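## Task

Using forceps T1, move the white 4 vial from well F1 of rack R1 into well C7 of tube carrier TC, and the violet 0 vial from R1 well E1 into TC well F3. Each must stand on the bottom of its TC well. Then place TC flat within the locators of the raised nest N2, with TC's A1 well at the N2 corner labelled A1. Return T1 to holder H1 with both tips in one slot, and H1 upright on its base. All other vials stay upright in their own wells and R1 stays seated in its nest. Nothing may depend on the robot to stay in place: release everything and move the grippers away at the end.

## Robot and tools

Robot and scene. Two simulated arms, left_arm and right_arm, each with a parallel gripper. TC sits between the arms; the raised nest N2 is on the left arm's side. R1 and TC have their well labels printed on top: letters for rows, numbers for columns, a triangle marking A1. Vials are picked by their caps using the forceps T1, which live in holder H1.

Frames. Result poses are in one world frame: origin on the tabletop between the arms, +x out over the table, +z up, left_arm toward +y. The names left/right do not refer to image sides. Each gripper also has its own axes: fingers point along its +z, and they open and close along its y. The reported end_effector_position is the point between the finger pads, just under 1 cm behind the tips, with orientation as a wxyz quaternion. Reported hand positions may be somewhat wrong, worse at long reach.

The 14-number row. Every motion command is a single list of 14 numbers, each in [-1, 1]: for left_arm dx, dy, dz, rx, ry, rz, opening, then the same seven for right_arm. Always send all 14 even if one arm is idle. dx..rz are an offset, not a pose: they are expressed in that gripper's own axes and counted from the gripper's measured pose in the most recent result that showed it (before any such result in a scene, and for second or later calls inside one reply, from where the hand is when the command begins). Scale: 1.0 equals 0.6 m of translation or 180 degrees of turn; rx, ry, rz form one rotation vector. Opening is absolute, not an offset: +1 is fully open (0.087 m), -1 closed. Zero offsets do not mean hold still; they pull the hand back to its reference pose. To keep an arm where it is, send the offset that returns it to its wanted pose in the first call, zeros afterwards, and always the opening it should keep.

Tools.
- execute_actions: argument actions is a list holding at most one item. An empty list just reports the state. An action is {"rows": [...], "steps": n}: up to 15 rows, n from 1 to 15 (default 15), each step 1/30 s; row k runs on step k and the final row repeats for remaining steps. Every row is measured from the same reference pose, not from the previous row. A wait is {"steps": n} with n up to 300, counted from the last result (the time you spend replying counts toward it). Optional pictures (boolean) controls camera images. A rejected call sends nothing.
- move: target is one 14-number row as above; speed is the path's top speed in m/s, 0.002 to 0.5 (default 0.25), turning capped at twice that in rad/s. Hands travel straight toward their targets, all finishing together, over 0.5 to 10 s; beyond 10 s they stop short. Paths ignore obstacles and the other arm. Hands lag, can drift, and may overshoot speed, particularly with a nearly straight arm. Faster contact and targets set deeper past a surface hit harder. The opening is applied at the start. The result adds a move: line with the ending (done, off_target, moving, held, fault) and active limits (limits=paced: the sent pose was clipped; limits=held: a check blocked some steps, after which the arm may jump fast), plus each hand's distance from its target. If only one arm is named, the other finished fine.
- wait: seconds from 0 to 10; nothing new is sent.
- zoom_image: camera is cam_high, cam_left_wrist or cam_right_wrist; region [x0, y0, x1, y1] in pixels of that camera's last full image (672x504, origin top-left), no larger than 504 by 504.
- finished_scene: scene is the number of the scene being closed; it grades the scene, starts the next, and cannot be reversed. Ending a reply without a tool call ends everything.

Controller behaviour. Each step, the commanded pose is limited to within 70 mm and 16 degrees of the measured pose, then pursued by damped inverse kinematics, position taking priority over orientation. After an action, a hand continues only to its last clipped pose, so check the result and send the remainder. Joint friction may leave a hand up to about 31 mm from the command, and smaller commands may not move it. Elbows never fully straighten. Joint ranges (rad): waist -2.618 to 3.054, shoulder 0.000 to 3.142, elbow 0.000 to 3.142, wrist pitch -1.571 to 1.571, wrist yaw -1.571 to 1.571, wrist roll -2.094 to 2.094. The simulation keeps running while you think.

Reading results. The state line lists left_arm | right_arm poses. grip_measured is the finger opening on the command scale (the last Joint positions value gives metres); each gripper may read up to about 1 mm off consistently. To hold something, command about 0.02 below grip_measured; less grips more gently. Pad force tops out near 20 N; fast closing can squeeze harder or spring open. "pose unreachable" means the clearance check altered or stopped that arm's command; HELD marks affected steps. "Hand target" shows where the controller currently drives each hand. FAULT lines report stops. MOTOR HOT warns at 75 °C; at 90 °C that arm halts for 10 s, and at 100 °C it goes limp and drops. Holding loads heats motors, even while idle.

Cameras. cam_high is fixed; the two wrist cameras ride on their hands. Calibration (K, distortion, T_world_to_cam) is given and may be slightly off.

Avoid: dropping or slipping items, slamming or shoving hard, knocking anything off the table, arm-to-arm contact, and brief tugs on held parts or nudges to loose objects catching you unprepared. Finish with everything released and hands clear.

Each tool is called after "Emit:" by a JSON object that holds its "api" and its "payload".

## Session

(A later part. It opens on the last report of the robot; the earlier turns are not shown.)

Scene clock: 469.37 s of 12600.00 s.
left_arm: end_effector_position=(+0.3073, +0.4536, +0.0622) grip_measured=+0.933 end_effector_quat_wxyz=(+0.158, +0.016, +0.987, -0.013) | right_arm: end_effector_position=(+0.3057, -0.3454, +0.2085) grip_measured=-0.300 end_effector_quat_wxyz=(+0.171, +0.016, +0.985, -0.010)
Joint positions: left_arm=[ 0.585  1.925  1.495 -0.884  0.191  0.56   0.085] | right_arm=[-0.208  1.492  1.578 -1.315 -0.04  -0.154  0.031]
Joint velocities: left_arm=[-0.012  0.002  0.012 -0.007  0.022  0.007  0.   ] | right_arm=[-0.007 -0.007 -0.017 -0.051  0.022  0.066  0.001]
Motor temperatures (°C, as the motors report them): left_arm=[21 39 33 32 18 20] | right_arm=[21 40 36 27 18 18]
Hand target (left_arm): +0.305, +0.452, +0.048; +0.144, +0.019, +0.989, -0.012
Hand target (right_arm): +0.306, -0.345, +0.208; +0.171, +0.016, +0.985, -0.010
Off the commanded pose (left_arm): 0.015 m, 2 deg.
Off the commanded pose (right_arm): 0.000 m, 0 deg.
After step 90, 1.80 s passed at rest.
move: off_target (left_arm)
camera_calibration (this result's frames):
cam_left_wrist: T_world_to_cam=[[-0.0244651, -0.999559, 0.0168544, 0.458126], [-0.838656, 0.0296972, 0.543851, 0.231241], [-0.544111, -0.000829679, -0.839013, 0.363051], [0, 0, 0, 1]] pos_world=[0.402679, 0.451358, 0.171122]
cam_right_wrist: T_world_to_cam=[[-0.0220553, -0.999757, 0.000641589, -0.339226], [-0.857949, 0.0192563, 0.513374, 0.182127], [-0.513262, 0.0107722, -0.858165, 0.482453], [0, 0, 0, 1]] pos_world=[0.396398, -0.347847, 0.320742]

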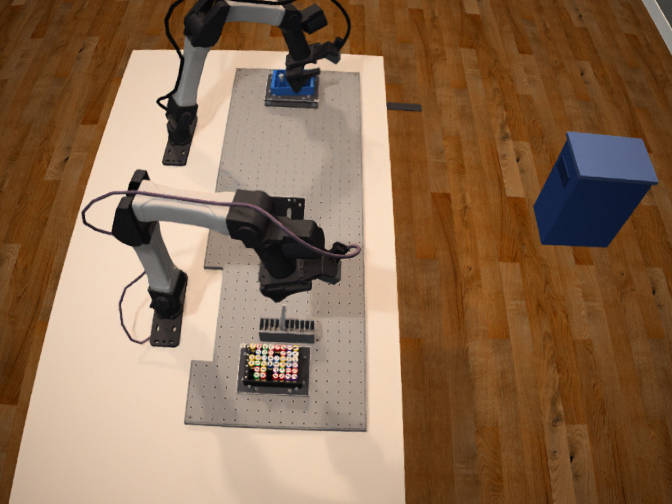

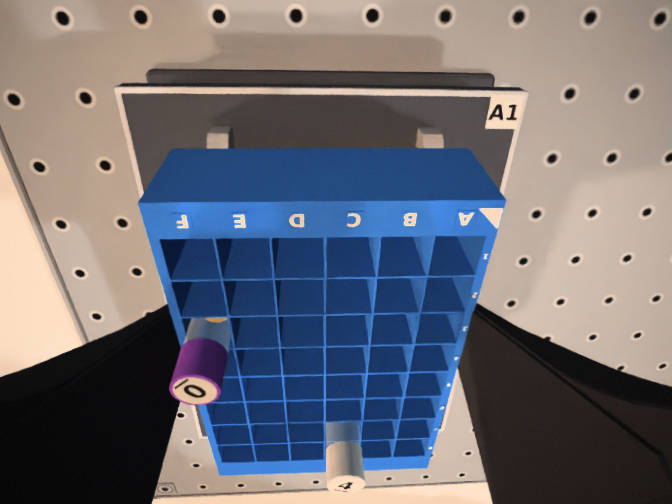

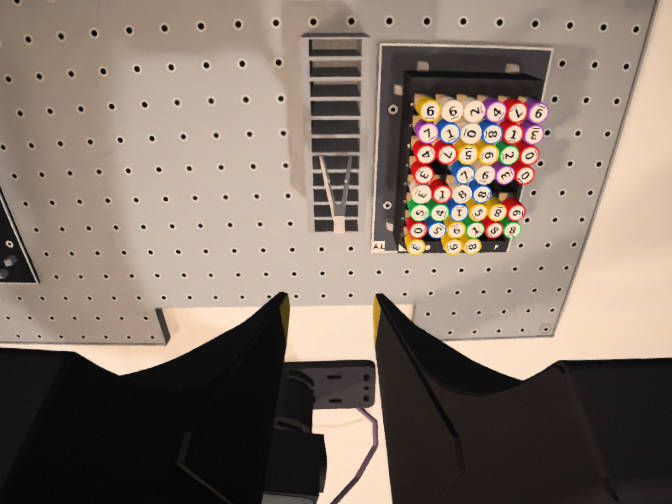

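Front rests on locators, rear is inside; pull back radially via wrist pitch.

Emit:
{"api": "move", "payload": {"target": [0.01,-0.005,0,0.005,0.012,0,0.89,0,0,0,0,0,0,-0.3], "speed": 0.02}}

Scene clock: 475.57 s of 12600.00 s.
left_arm: end_effector_position=(+0.3070, +0.4533, +0.0621) grip_measured=+0.933 end_effector_quat_wxyz=(+0.157, +0.016, +0.987, -0.014) | right_arm: end_effector_position=(+0.3057, -0.3454, +0.2085) grip_measured=-0.300 end_effector_quat_wxyz=(+0.171, +0.016, +0.985, -0.010)
Joint positions: left_arm=[ 0.585  1.925  1.495 -0.886  0.192  0.56   0.085] | right_arm=[-0.208  1.492  1.578 -1.315 -0.04  -0.154  0.031]
Joint velocities: left_arm=[-0.007  0.007  0.002 -0.051 -0.037  0.007  0.001] | right_arm=[-0.012 -0.007 -0.002  0.037  0.066  0.037 -0.   ]
Motor temperatures (°C, as the motors report them): left_arm=[21 39 33 32 18 20] | right_arm=[21 40 36 27 18 18]
Hand target (left_arm): +0.302, +0.451, +0.060; +0.140, +0.018, +0.990, -0.021
Hand target (right_arm): +0.306, -0.345, +0.208; +0.171, +0.016, +0.985, -0.010
Off the commanded pose (left_arm): 0.006 m, 2 deg.
Off the commanded pose (right_arm): 0.000 m, 0 deg.
After step 90, 1.97 s passed at rest.
move: done
camera_calibration (this result's frames):
cam_left_wrist: T_world_to_cam=[[-0.0249046, -0.99953, 0.017876, 0.457935], [-0.838047, 0.0306234, 0.544738, 0.230363], [-0.54503, -0.00141441, -0.838416, 0.363368], [0, 0, 0, 1]] pos_world=[0.402506, 0.451179, 0.170979]
cam_right_wrist: T_world_to_cam=[[-0.0220553, -0.999757, 0.000641589, -0.339226], [-0.857949, 0.0192563, 0.513374, 0.182127], [-0.513262, 0.0107722, -0.858165, 0.482453], [0, 0, 0, 1]] pos_world=[0.396398, -0.347847, 0.320742]

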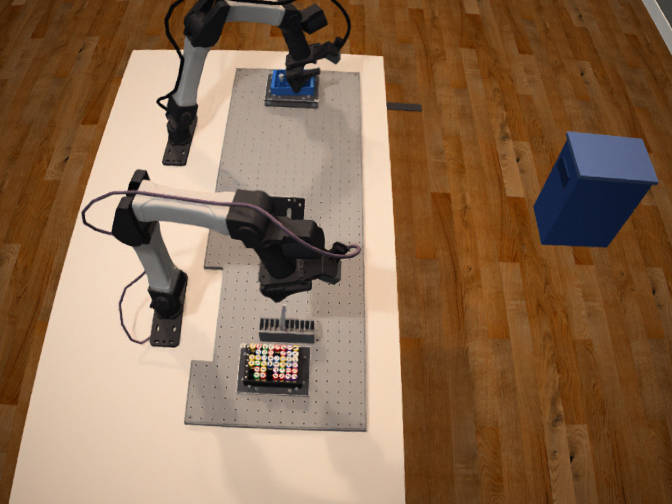

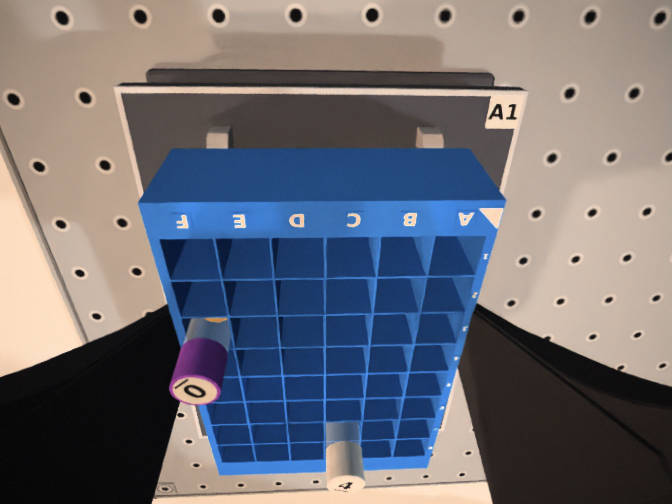

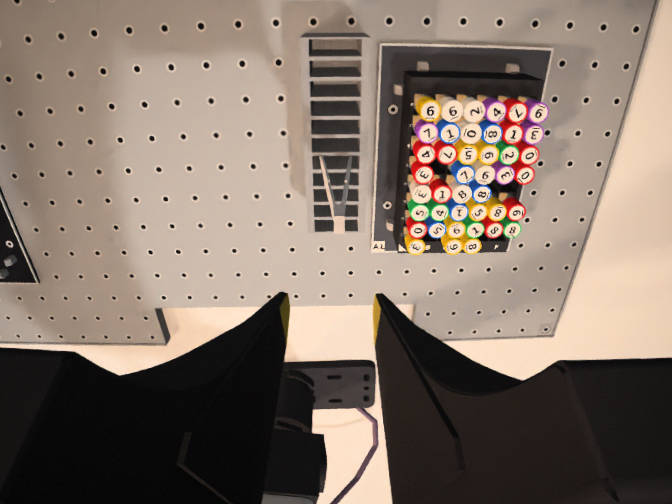

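Emit:
{"api": "move", "payload": {"target": [0.016,-0.009,-0.003,0.007,0.016,0.006,0.89,0,0,0,0,0,0,-0.3], "speed": 0.03}}

Scene clock: 482.63 s of 12600.00 s.
left_arm: end_effector_position=(+0.3040, +0.4523, +0.0617) grip_measured=+0.932 end_effector_quat_wxyz=(+0.152, +0.022, +0.988, -0.016) | right_arm: end_effector_position=(+0.3057, -0.3454, +0.2085) grip_measured=-0.300 end_effector_quat_wxyz=(+0.171, +0.016, +0.985, -0.010)
Joint positions: left_arm=[ 0.585  1.925  1.495 -0.899  0.19   0.573  0.085] | right_arm=[-0.208  1.492  1.578 -1.315 -0.04  -0.154  0.031]
Joint velocities: left_arm=[-0.012 -0.002 -0.017  0.022 -0.007  0.007  0.   ] | right_arm=[-0.002  0.007 -0.007 -0.037  0.037  0.022 -0.   ]
Motor temperatures (°C, as the motors report them): left_arm=[21 38 33 31 18 20] | right_arm=[21 40 36 27 18 18]
Hand target (left_arm): +0.297, +0.448, +0.061; +0.133, +0.028, +0.990, -0.023
Hand target (right_arm): +0.306, -0.345, +0.208; +0.171, +0.016, +0.985, -0.010
Off the commanded pose (left_arm): 0.008 m, 2 deg.
Off the commanded pose (right_arm): 0.000 m, 0 deg.
After step 90, 2.87 s passed at rest.
move: done
camera_calibration (this result's frames):
cam_left_wrist: T_world_to_cam=[[-0.0371051, -0.999107, 0.0202102, 0.460214], [-0.831287, 0.042084, 0.554248, 0.220319], [-0.554604, 0.00376492, -0.832106, 0.361614], [0, 0, 0, 1]] pos_world=[0.400777, 0.449169, 0.169489]
cam_right_wrist: T_world_to_cam=[[-0.0220553, -0.999757, 0.000641589, -0.339226], [-0.857949, 0.0192563, 0.513374, 0.182127], [-0.513262, 0.0107722, -0.858165, 0.482453], [0, 0, 0, 1]] pos_world=[0.396398, -0.347847, 0.320742]

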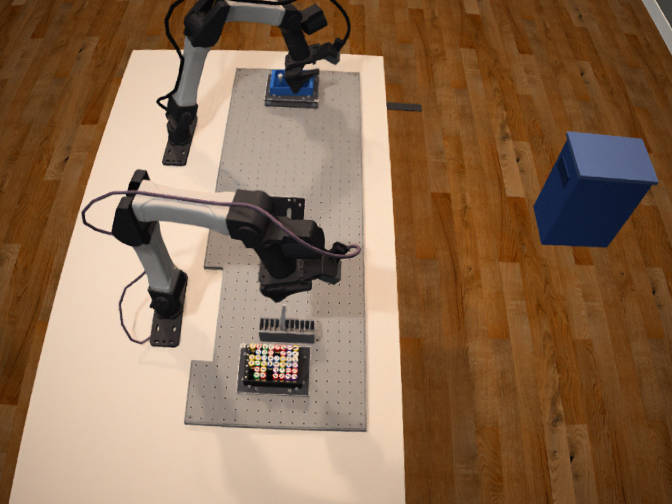

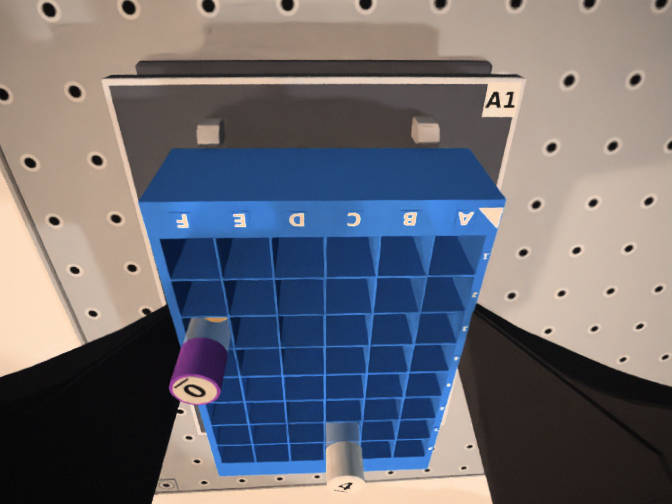

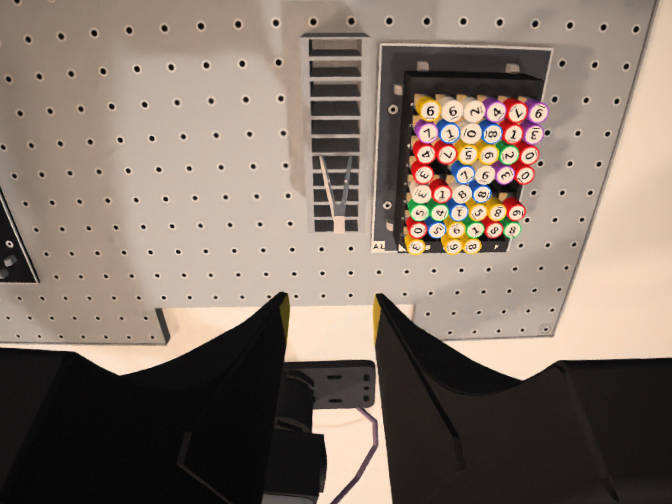

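Emit:
{"api": "move", "payload": {"target": [0,0,0,0,0,-0.008,0.89,0,0,0,0,0,0,-0.3], "speed": 0.03}}

Emit:
{"api": "execute_actions", "payload": {"actions": [{"rows":[[0,0,0,0,0,0,0.92,0,0,0,0,0,0,-0.3],[0,0,0,0,0,0,0.93,0,0,0,0,0,0,-0.3],[0,0,0,0,0,0,0.94,0,0,0,0,0,0,-0.3],[0,0,0,0,0,0,0.95,0,0,0,0,0,0,-0.3],[0,0,0,0,0,0,1,0,0,0,0,0,0,-0.3]],"steps":15}]}}

Scene clock: 490.73 s of 12600.00 s.
left_arm: end_effector_position=(+0.3042, +0.4523, +0.0617) grip_measured=+0.932 end_effector_quat_wxyz=(+0.152, +0.019, +0.988, -0.016) | right_arm: end_effector_position=(+0.3057, -0.3454, +0.2085) grip_measured=-0.300 end_effector_quat_wxyz=(+0.171, +0.016, +0.985, -0.010)
Joint positions: left_arm=[ 0.585  1.925  1.495 -0.898  0.189  0.567  0.085] | right_arm=[-0.208  1.492  1.578 -1.315 -0.04  -0.154  0.031]
Joint velocities: left_arm=[ 0.002  0.002 -0.002 -0.051  0.051  0.022  0.   ] | right_arm=[ 0.012  0.007  0.002  0.037 -0.022 -0.007 -0.   ]
Motor temperatures (°C, as the motors report them): left_arm=[21 39 34 31 18 20] | right_arm=[21 40 36 27 18 18]
Hand target (left_arm): +0.304, +0.452, +0.062; +0.152, +0.010, +0.988, -0.018
Hand target (right_arm): +0.306, -0.345, +0.208; +0.171, +0.016, +0.985, -0.010
Off the commanded pose (left_arm): 0.000 m, 1 deg.
Off the commanded pose (right_arm): 0.000 m, 0 deg.
After step 90, 4.40 s passed at rest.
move: done
camera_calibration (this result's frames):
cam_left_wrist: T_world_to_cam=[[-0.0302922, -0.999326, 0.0207137, 0.458253], [-0.83163, 0.0366944, 0.554116, 0.222961], [-0.554503, -0.000440746, -0.832182, 0.363582], [0, 0, 0, 1]] pos_world=[0.40091, 0.449923, 0.169528]
cam_right_wrist: T_world_to_cam=[[-0.0220553, -0.999757, 0.000641589, -0.339226], [-0.857949, 0.0192563, 0.513374, 0.182127], [-0.513262, 0.0107722, -0.858165, 0.482453], [0, 0, 0, 1]] pos_world=[0.396398, -0.347847, 0.320742]

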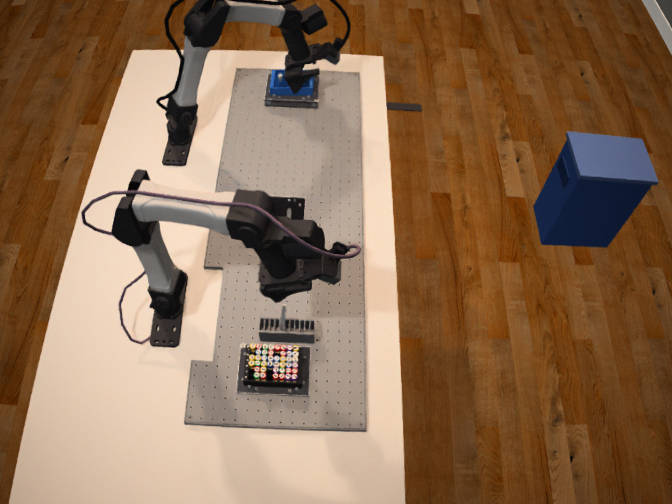

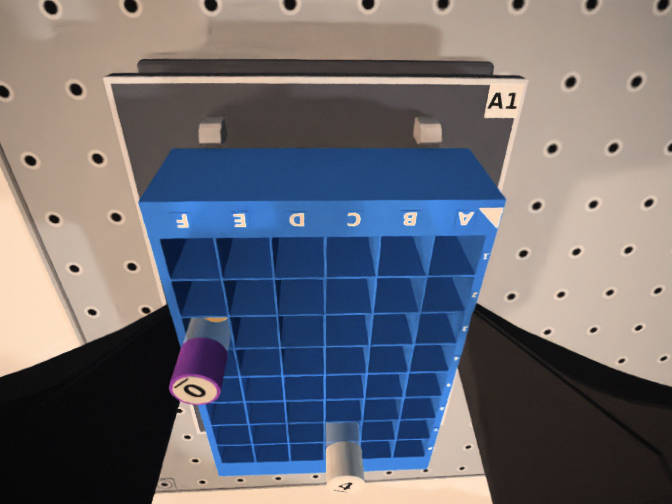

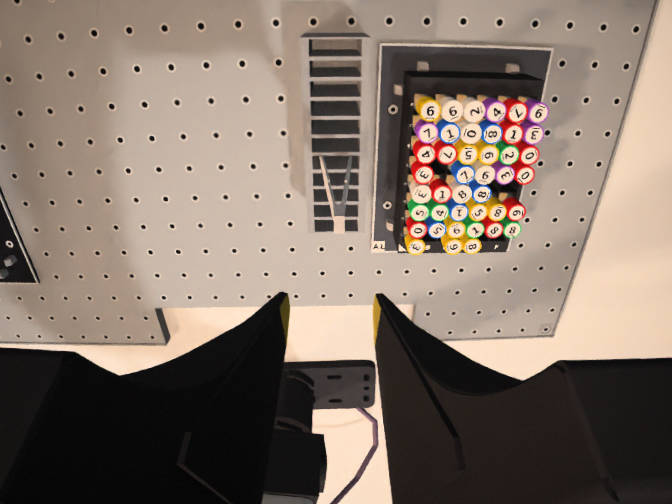

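Scene clock: 491.23 s of 12600.00 s.
left_arm: end_effector_position=(+0.3042, +0.4523, +0.0617) grip_measured=+0.982 end_effector_quat_wxyz=(+0.152, +0.019, +0.988, -0.016) | right_arm: end_effector_position=(+0.3057, -0.3454, +0.2085) grip_measured=-0.300 end_effector_quat_wxyz=(+0.171, +0.016, +0.985, -0.010)
Joint positions: left_arm=[ 0.585  1.925  1.495 -0.898  0.189  0.567  0.087] | right_arm=[-0.208  1.492  1.578 -1.315 -0.04  -0.154  0.031]
Joint velocities: left_arm=[ 0.012 -0.002 -0.002 -0.022 -0.007  0.022  0.   ] | right_arm=[ 0.017  0.002  0.002 -0.007 -0.037 -0.037  0.001]
Motor temperatures (°C, as the motors report them): left_arm=[21 39 34 31 18 20] | right_arm=[21 40 36 27 18 18]
Hand target (left_arm): +0.304, +0.452, +0.062; +0.152, +0.019, +0.988, -0.016
Hand target (right_arm): +0.306, -0.345, +0.208; +0.171, +0.016, +0.985, -0.010
Off the commanded pose (left_arm): 0.000 m, 0 deg.
Off the commanded pose (right_arm): 0.000 m, 0 deg.
Steps of this call (steps 1 to 15: all 15 steps of this action). Readings (end_effector_position):
1: left_arm (+0.3042, +0.4523, +0.0617) | right_arm (+0.3057, -0.3454, +0.2085)
2: left_arm (+0.3042, +0.4523, +0.0617) | right_arm (+0.3057, -0.3454, +0.2085)
4: left_arm (+0.3042, +0.4523, +0.0617) | right_arm (+0.3057, -0.3454, +0.2085)
8: left_arm (+0.3042, +0.4523, +0.0617) | right_arm (+0.3057, -0.3454, +0.2085)
15: the state above
camera_calibration (this result's frames):
cam_left_wrist: T_world_to_cam=[[-0.0310197, -0.999309, 0.0204846, 0.458512], [-0.831619, 0.0371728, 0.554101, 0.222743], [-0.55448, 0.000152676, -0.832197, 0.363308], [0, 0, 0, 1]] pos_world=[0.400907, 0.44986, 0.169529]
cam_right_wrist: T_world_to_cam=[[-0.0220553, -0.999757, 0.000641589, -0.339226], [-0.857949, 0.0192563, 0.513374, 0.182127], [-0.513262, 0.0107722, -0.858165, 0.482453], [0, 0, 0, 1]] pos_world=[0.396398, -0.347847, 0.320742]

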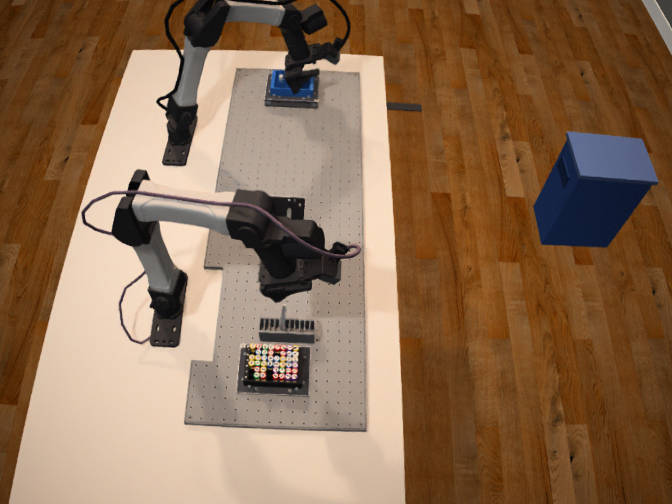

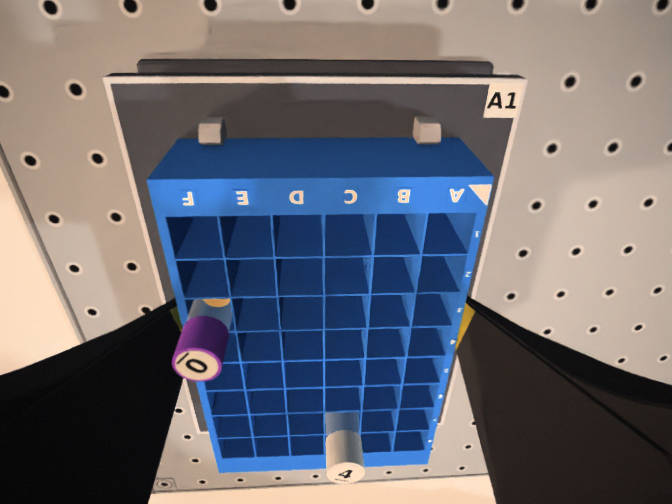

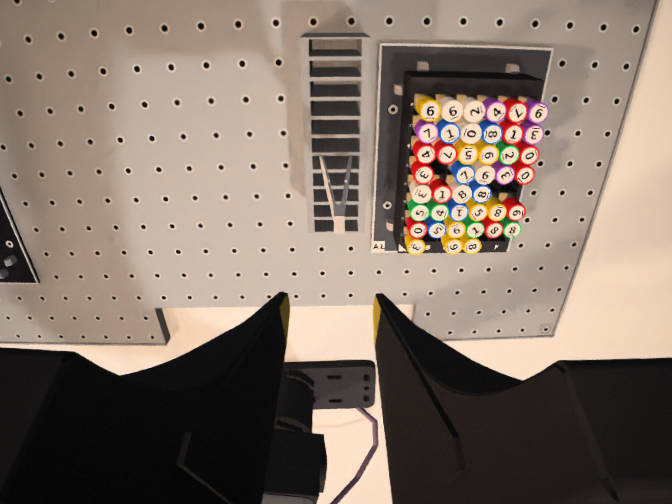

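Emit:
{"api": "move", "payload": {"target": [-0.05,0.004,-0.17,0,0,0,1,0,0,0,0,0,0,-0.3], "speed": 0.08}}

Emit:
{"api": "zoom_image", "payload": {"camera": "cam_high", "region": [250,50,340,120]}}

Scene clock: 500.97 s of 12600.00 s.
left_arm: end_effector_position=(+0.3050, +0.4566, +0.1721) grip_measured=+0.982 end_effector_quat_wxyz=(+0.161, +0.023, +0.987, -0.008) | right_arm: end_effector_position=(+0.3057, -0.3454, +0.2085) grip_measured=-0.300 end_effector_quat_wxyz=(+0.171, +0.016, +0.985, -0.010)
Joint positions: left_arm=[ 0.592  1.925  1.934 -1.314  0.189  0.579  0.087] | right_arm=[-0.208  1.492  1.578 -1.315 -0.04  -0.154  0.031]
Joint velocities: left_arm=[-0.002 -0.017 -0.012 -0.022 -0.037  0.066  0.   ] | right_arm=[-0.002  0.007  0.012 -0.037 -0.007 -0.081  0.   ]
Motor temperatures (°C, as the motors report them): left_arm=[21 39 34 31 18 20] | right_arm=[21 40 36 27 18 18]
Hand target (left_arm): +0.303, +0.460, +0.168; +0.152, +0.019, +0.988, -0.016
Hand target (right_arm): +0.306, -0.345, +0.208; +0.171, +0.016, +0.985, -0.010
Off the commanded pose (left_arm): 0.005 m, 2 deg.
Off the commanded pose (right_arm): 0.000 m, 0 deg.
After step 90, 4.83 s passed at rest.
move: done
camera_calibration (this result's frames):
cam_left_wrist: T_world_to_cam=[[-0.0358991, -0.999349, 0.0034881, 0.464961], [-0.842353, 0.0321371, 0.537968, 0.170513], [-0.53773, 0.0163743, -0.842958, 0.445006], [0, 0, 0, 1]] pos_world=[0.399617, 0.451892, 0.281769]
cam_right_wrist: T_world_to_cam=[[-0.0220553, -0.999757, 0.000641589, -0.339226], [-0.857949, 0.0192563, 0.513374, 0.182127], [-0.513262, 0.0107722, -0.858165, 0.482453], [0, 0, 0, 1]] pos_world=[0.396398, -0.347847, 0.320742]

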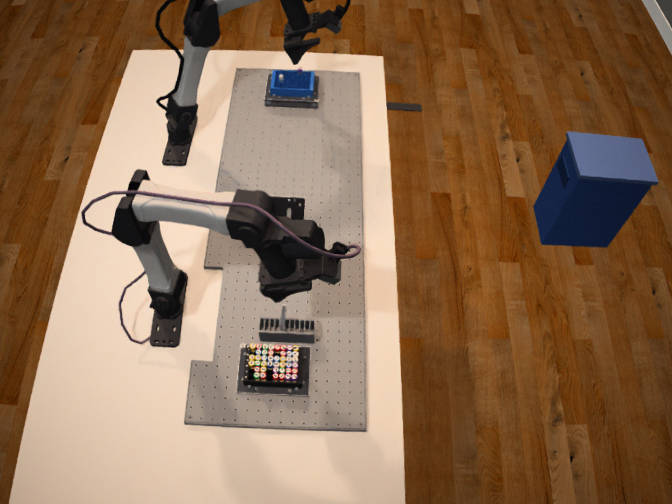

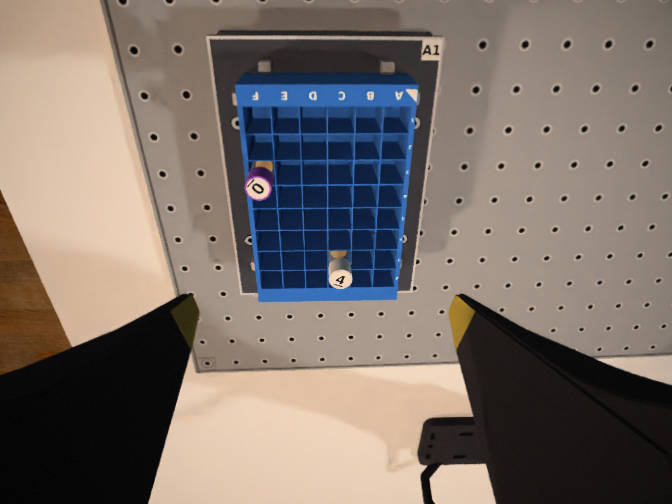

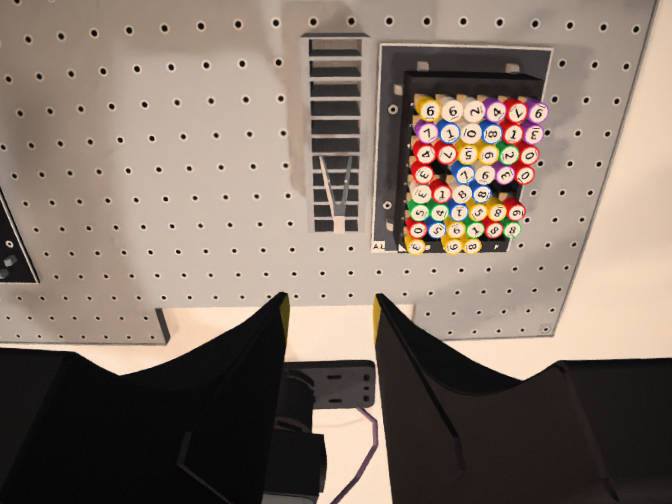

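Region (250, 50, 340, 120) of cam_high's 672x504 image, scaled by 5.600, with more detail than that image has.

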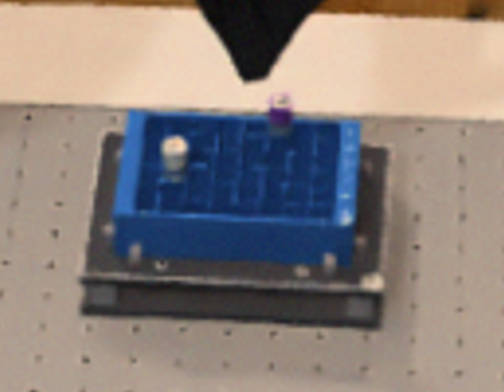

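Emit:
{"api": "finished_scene", "payload": {"scene": 2}}

The scene is finished: the task was done.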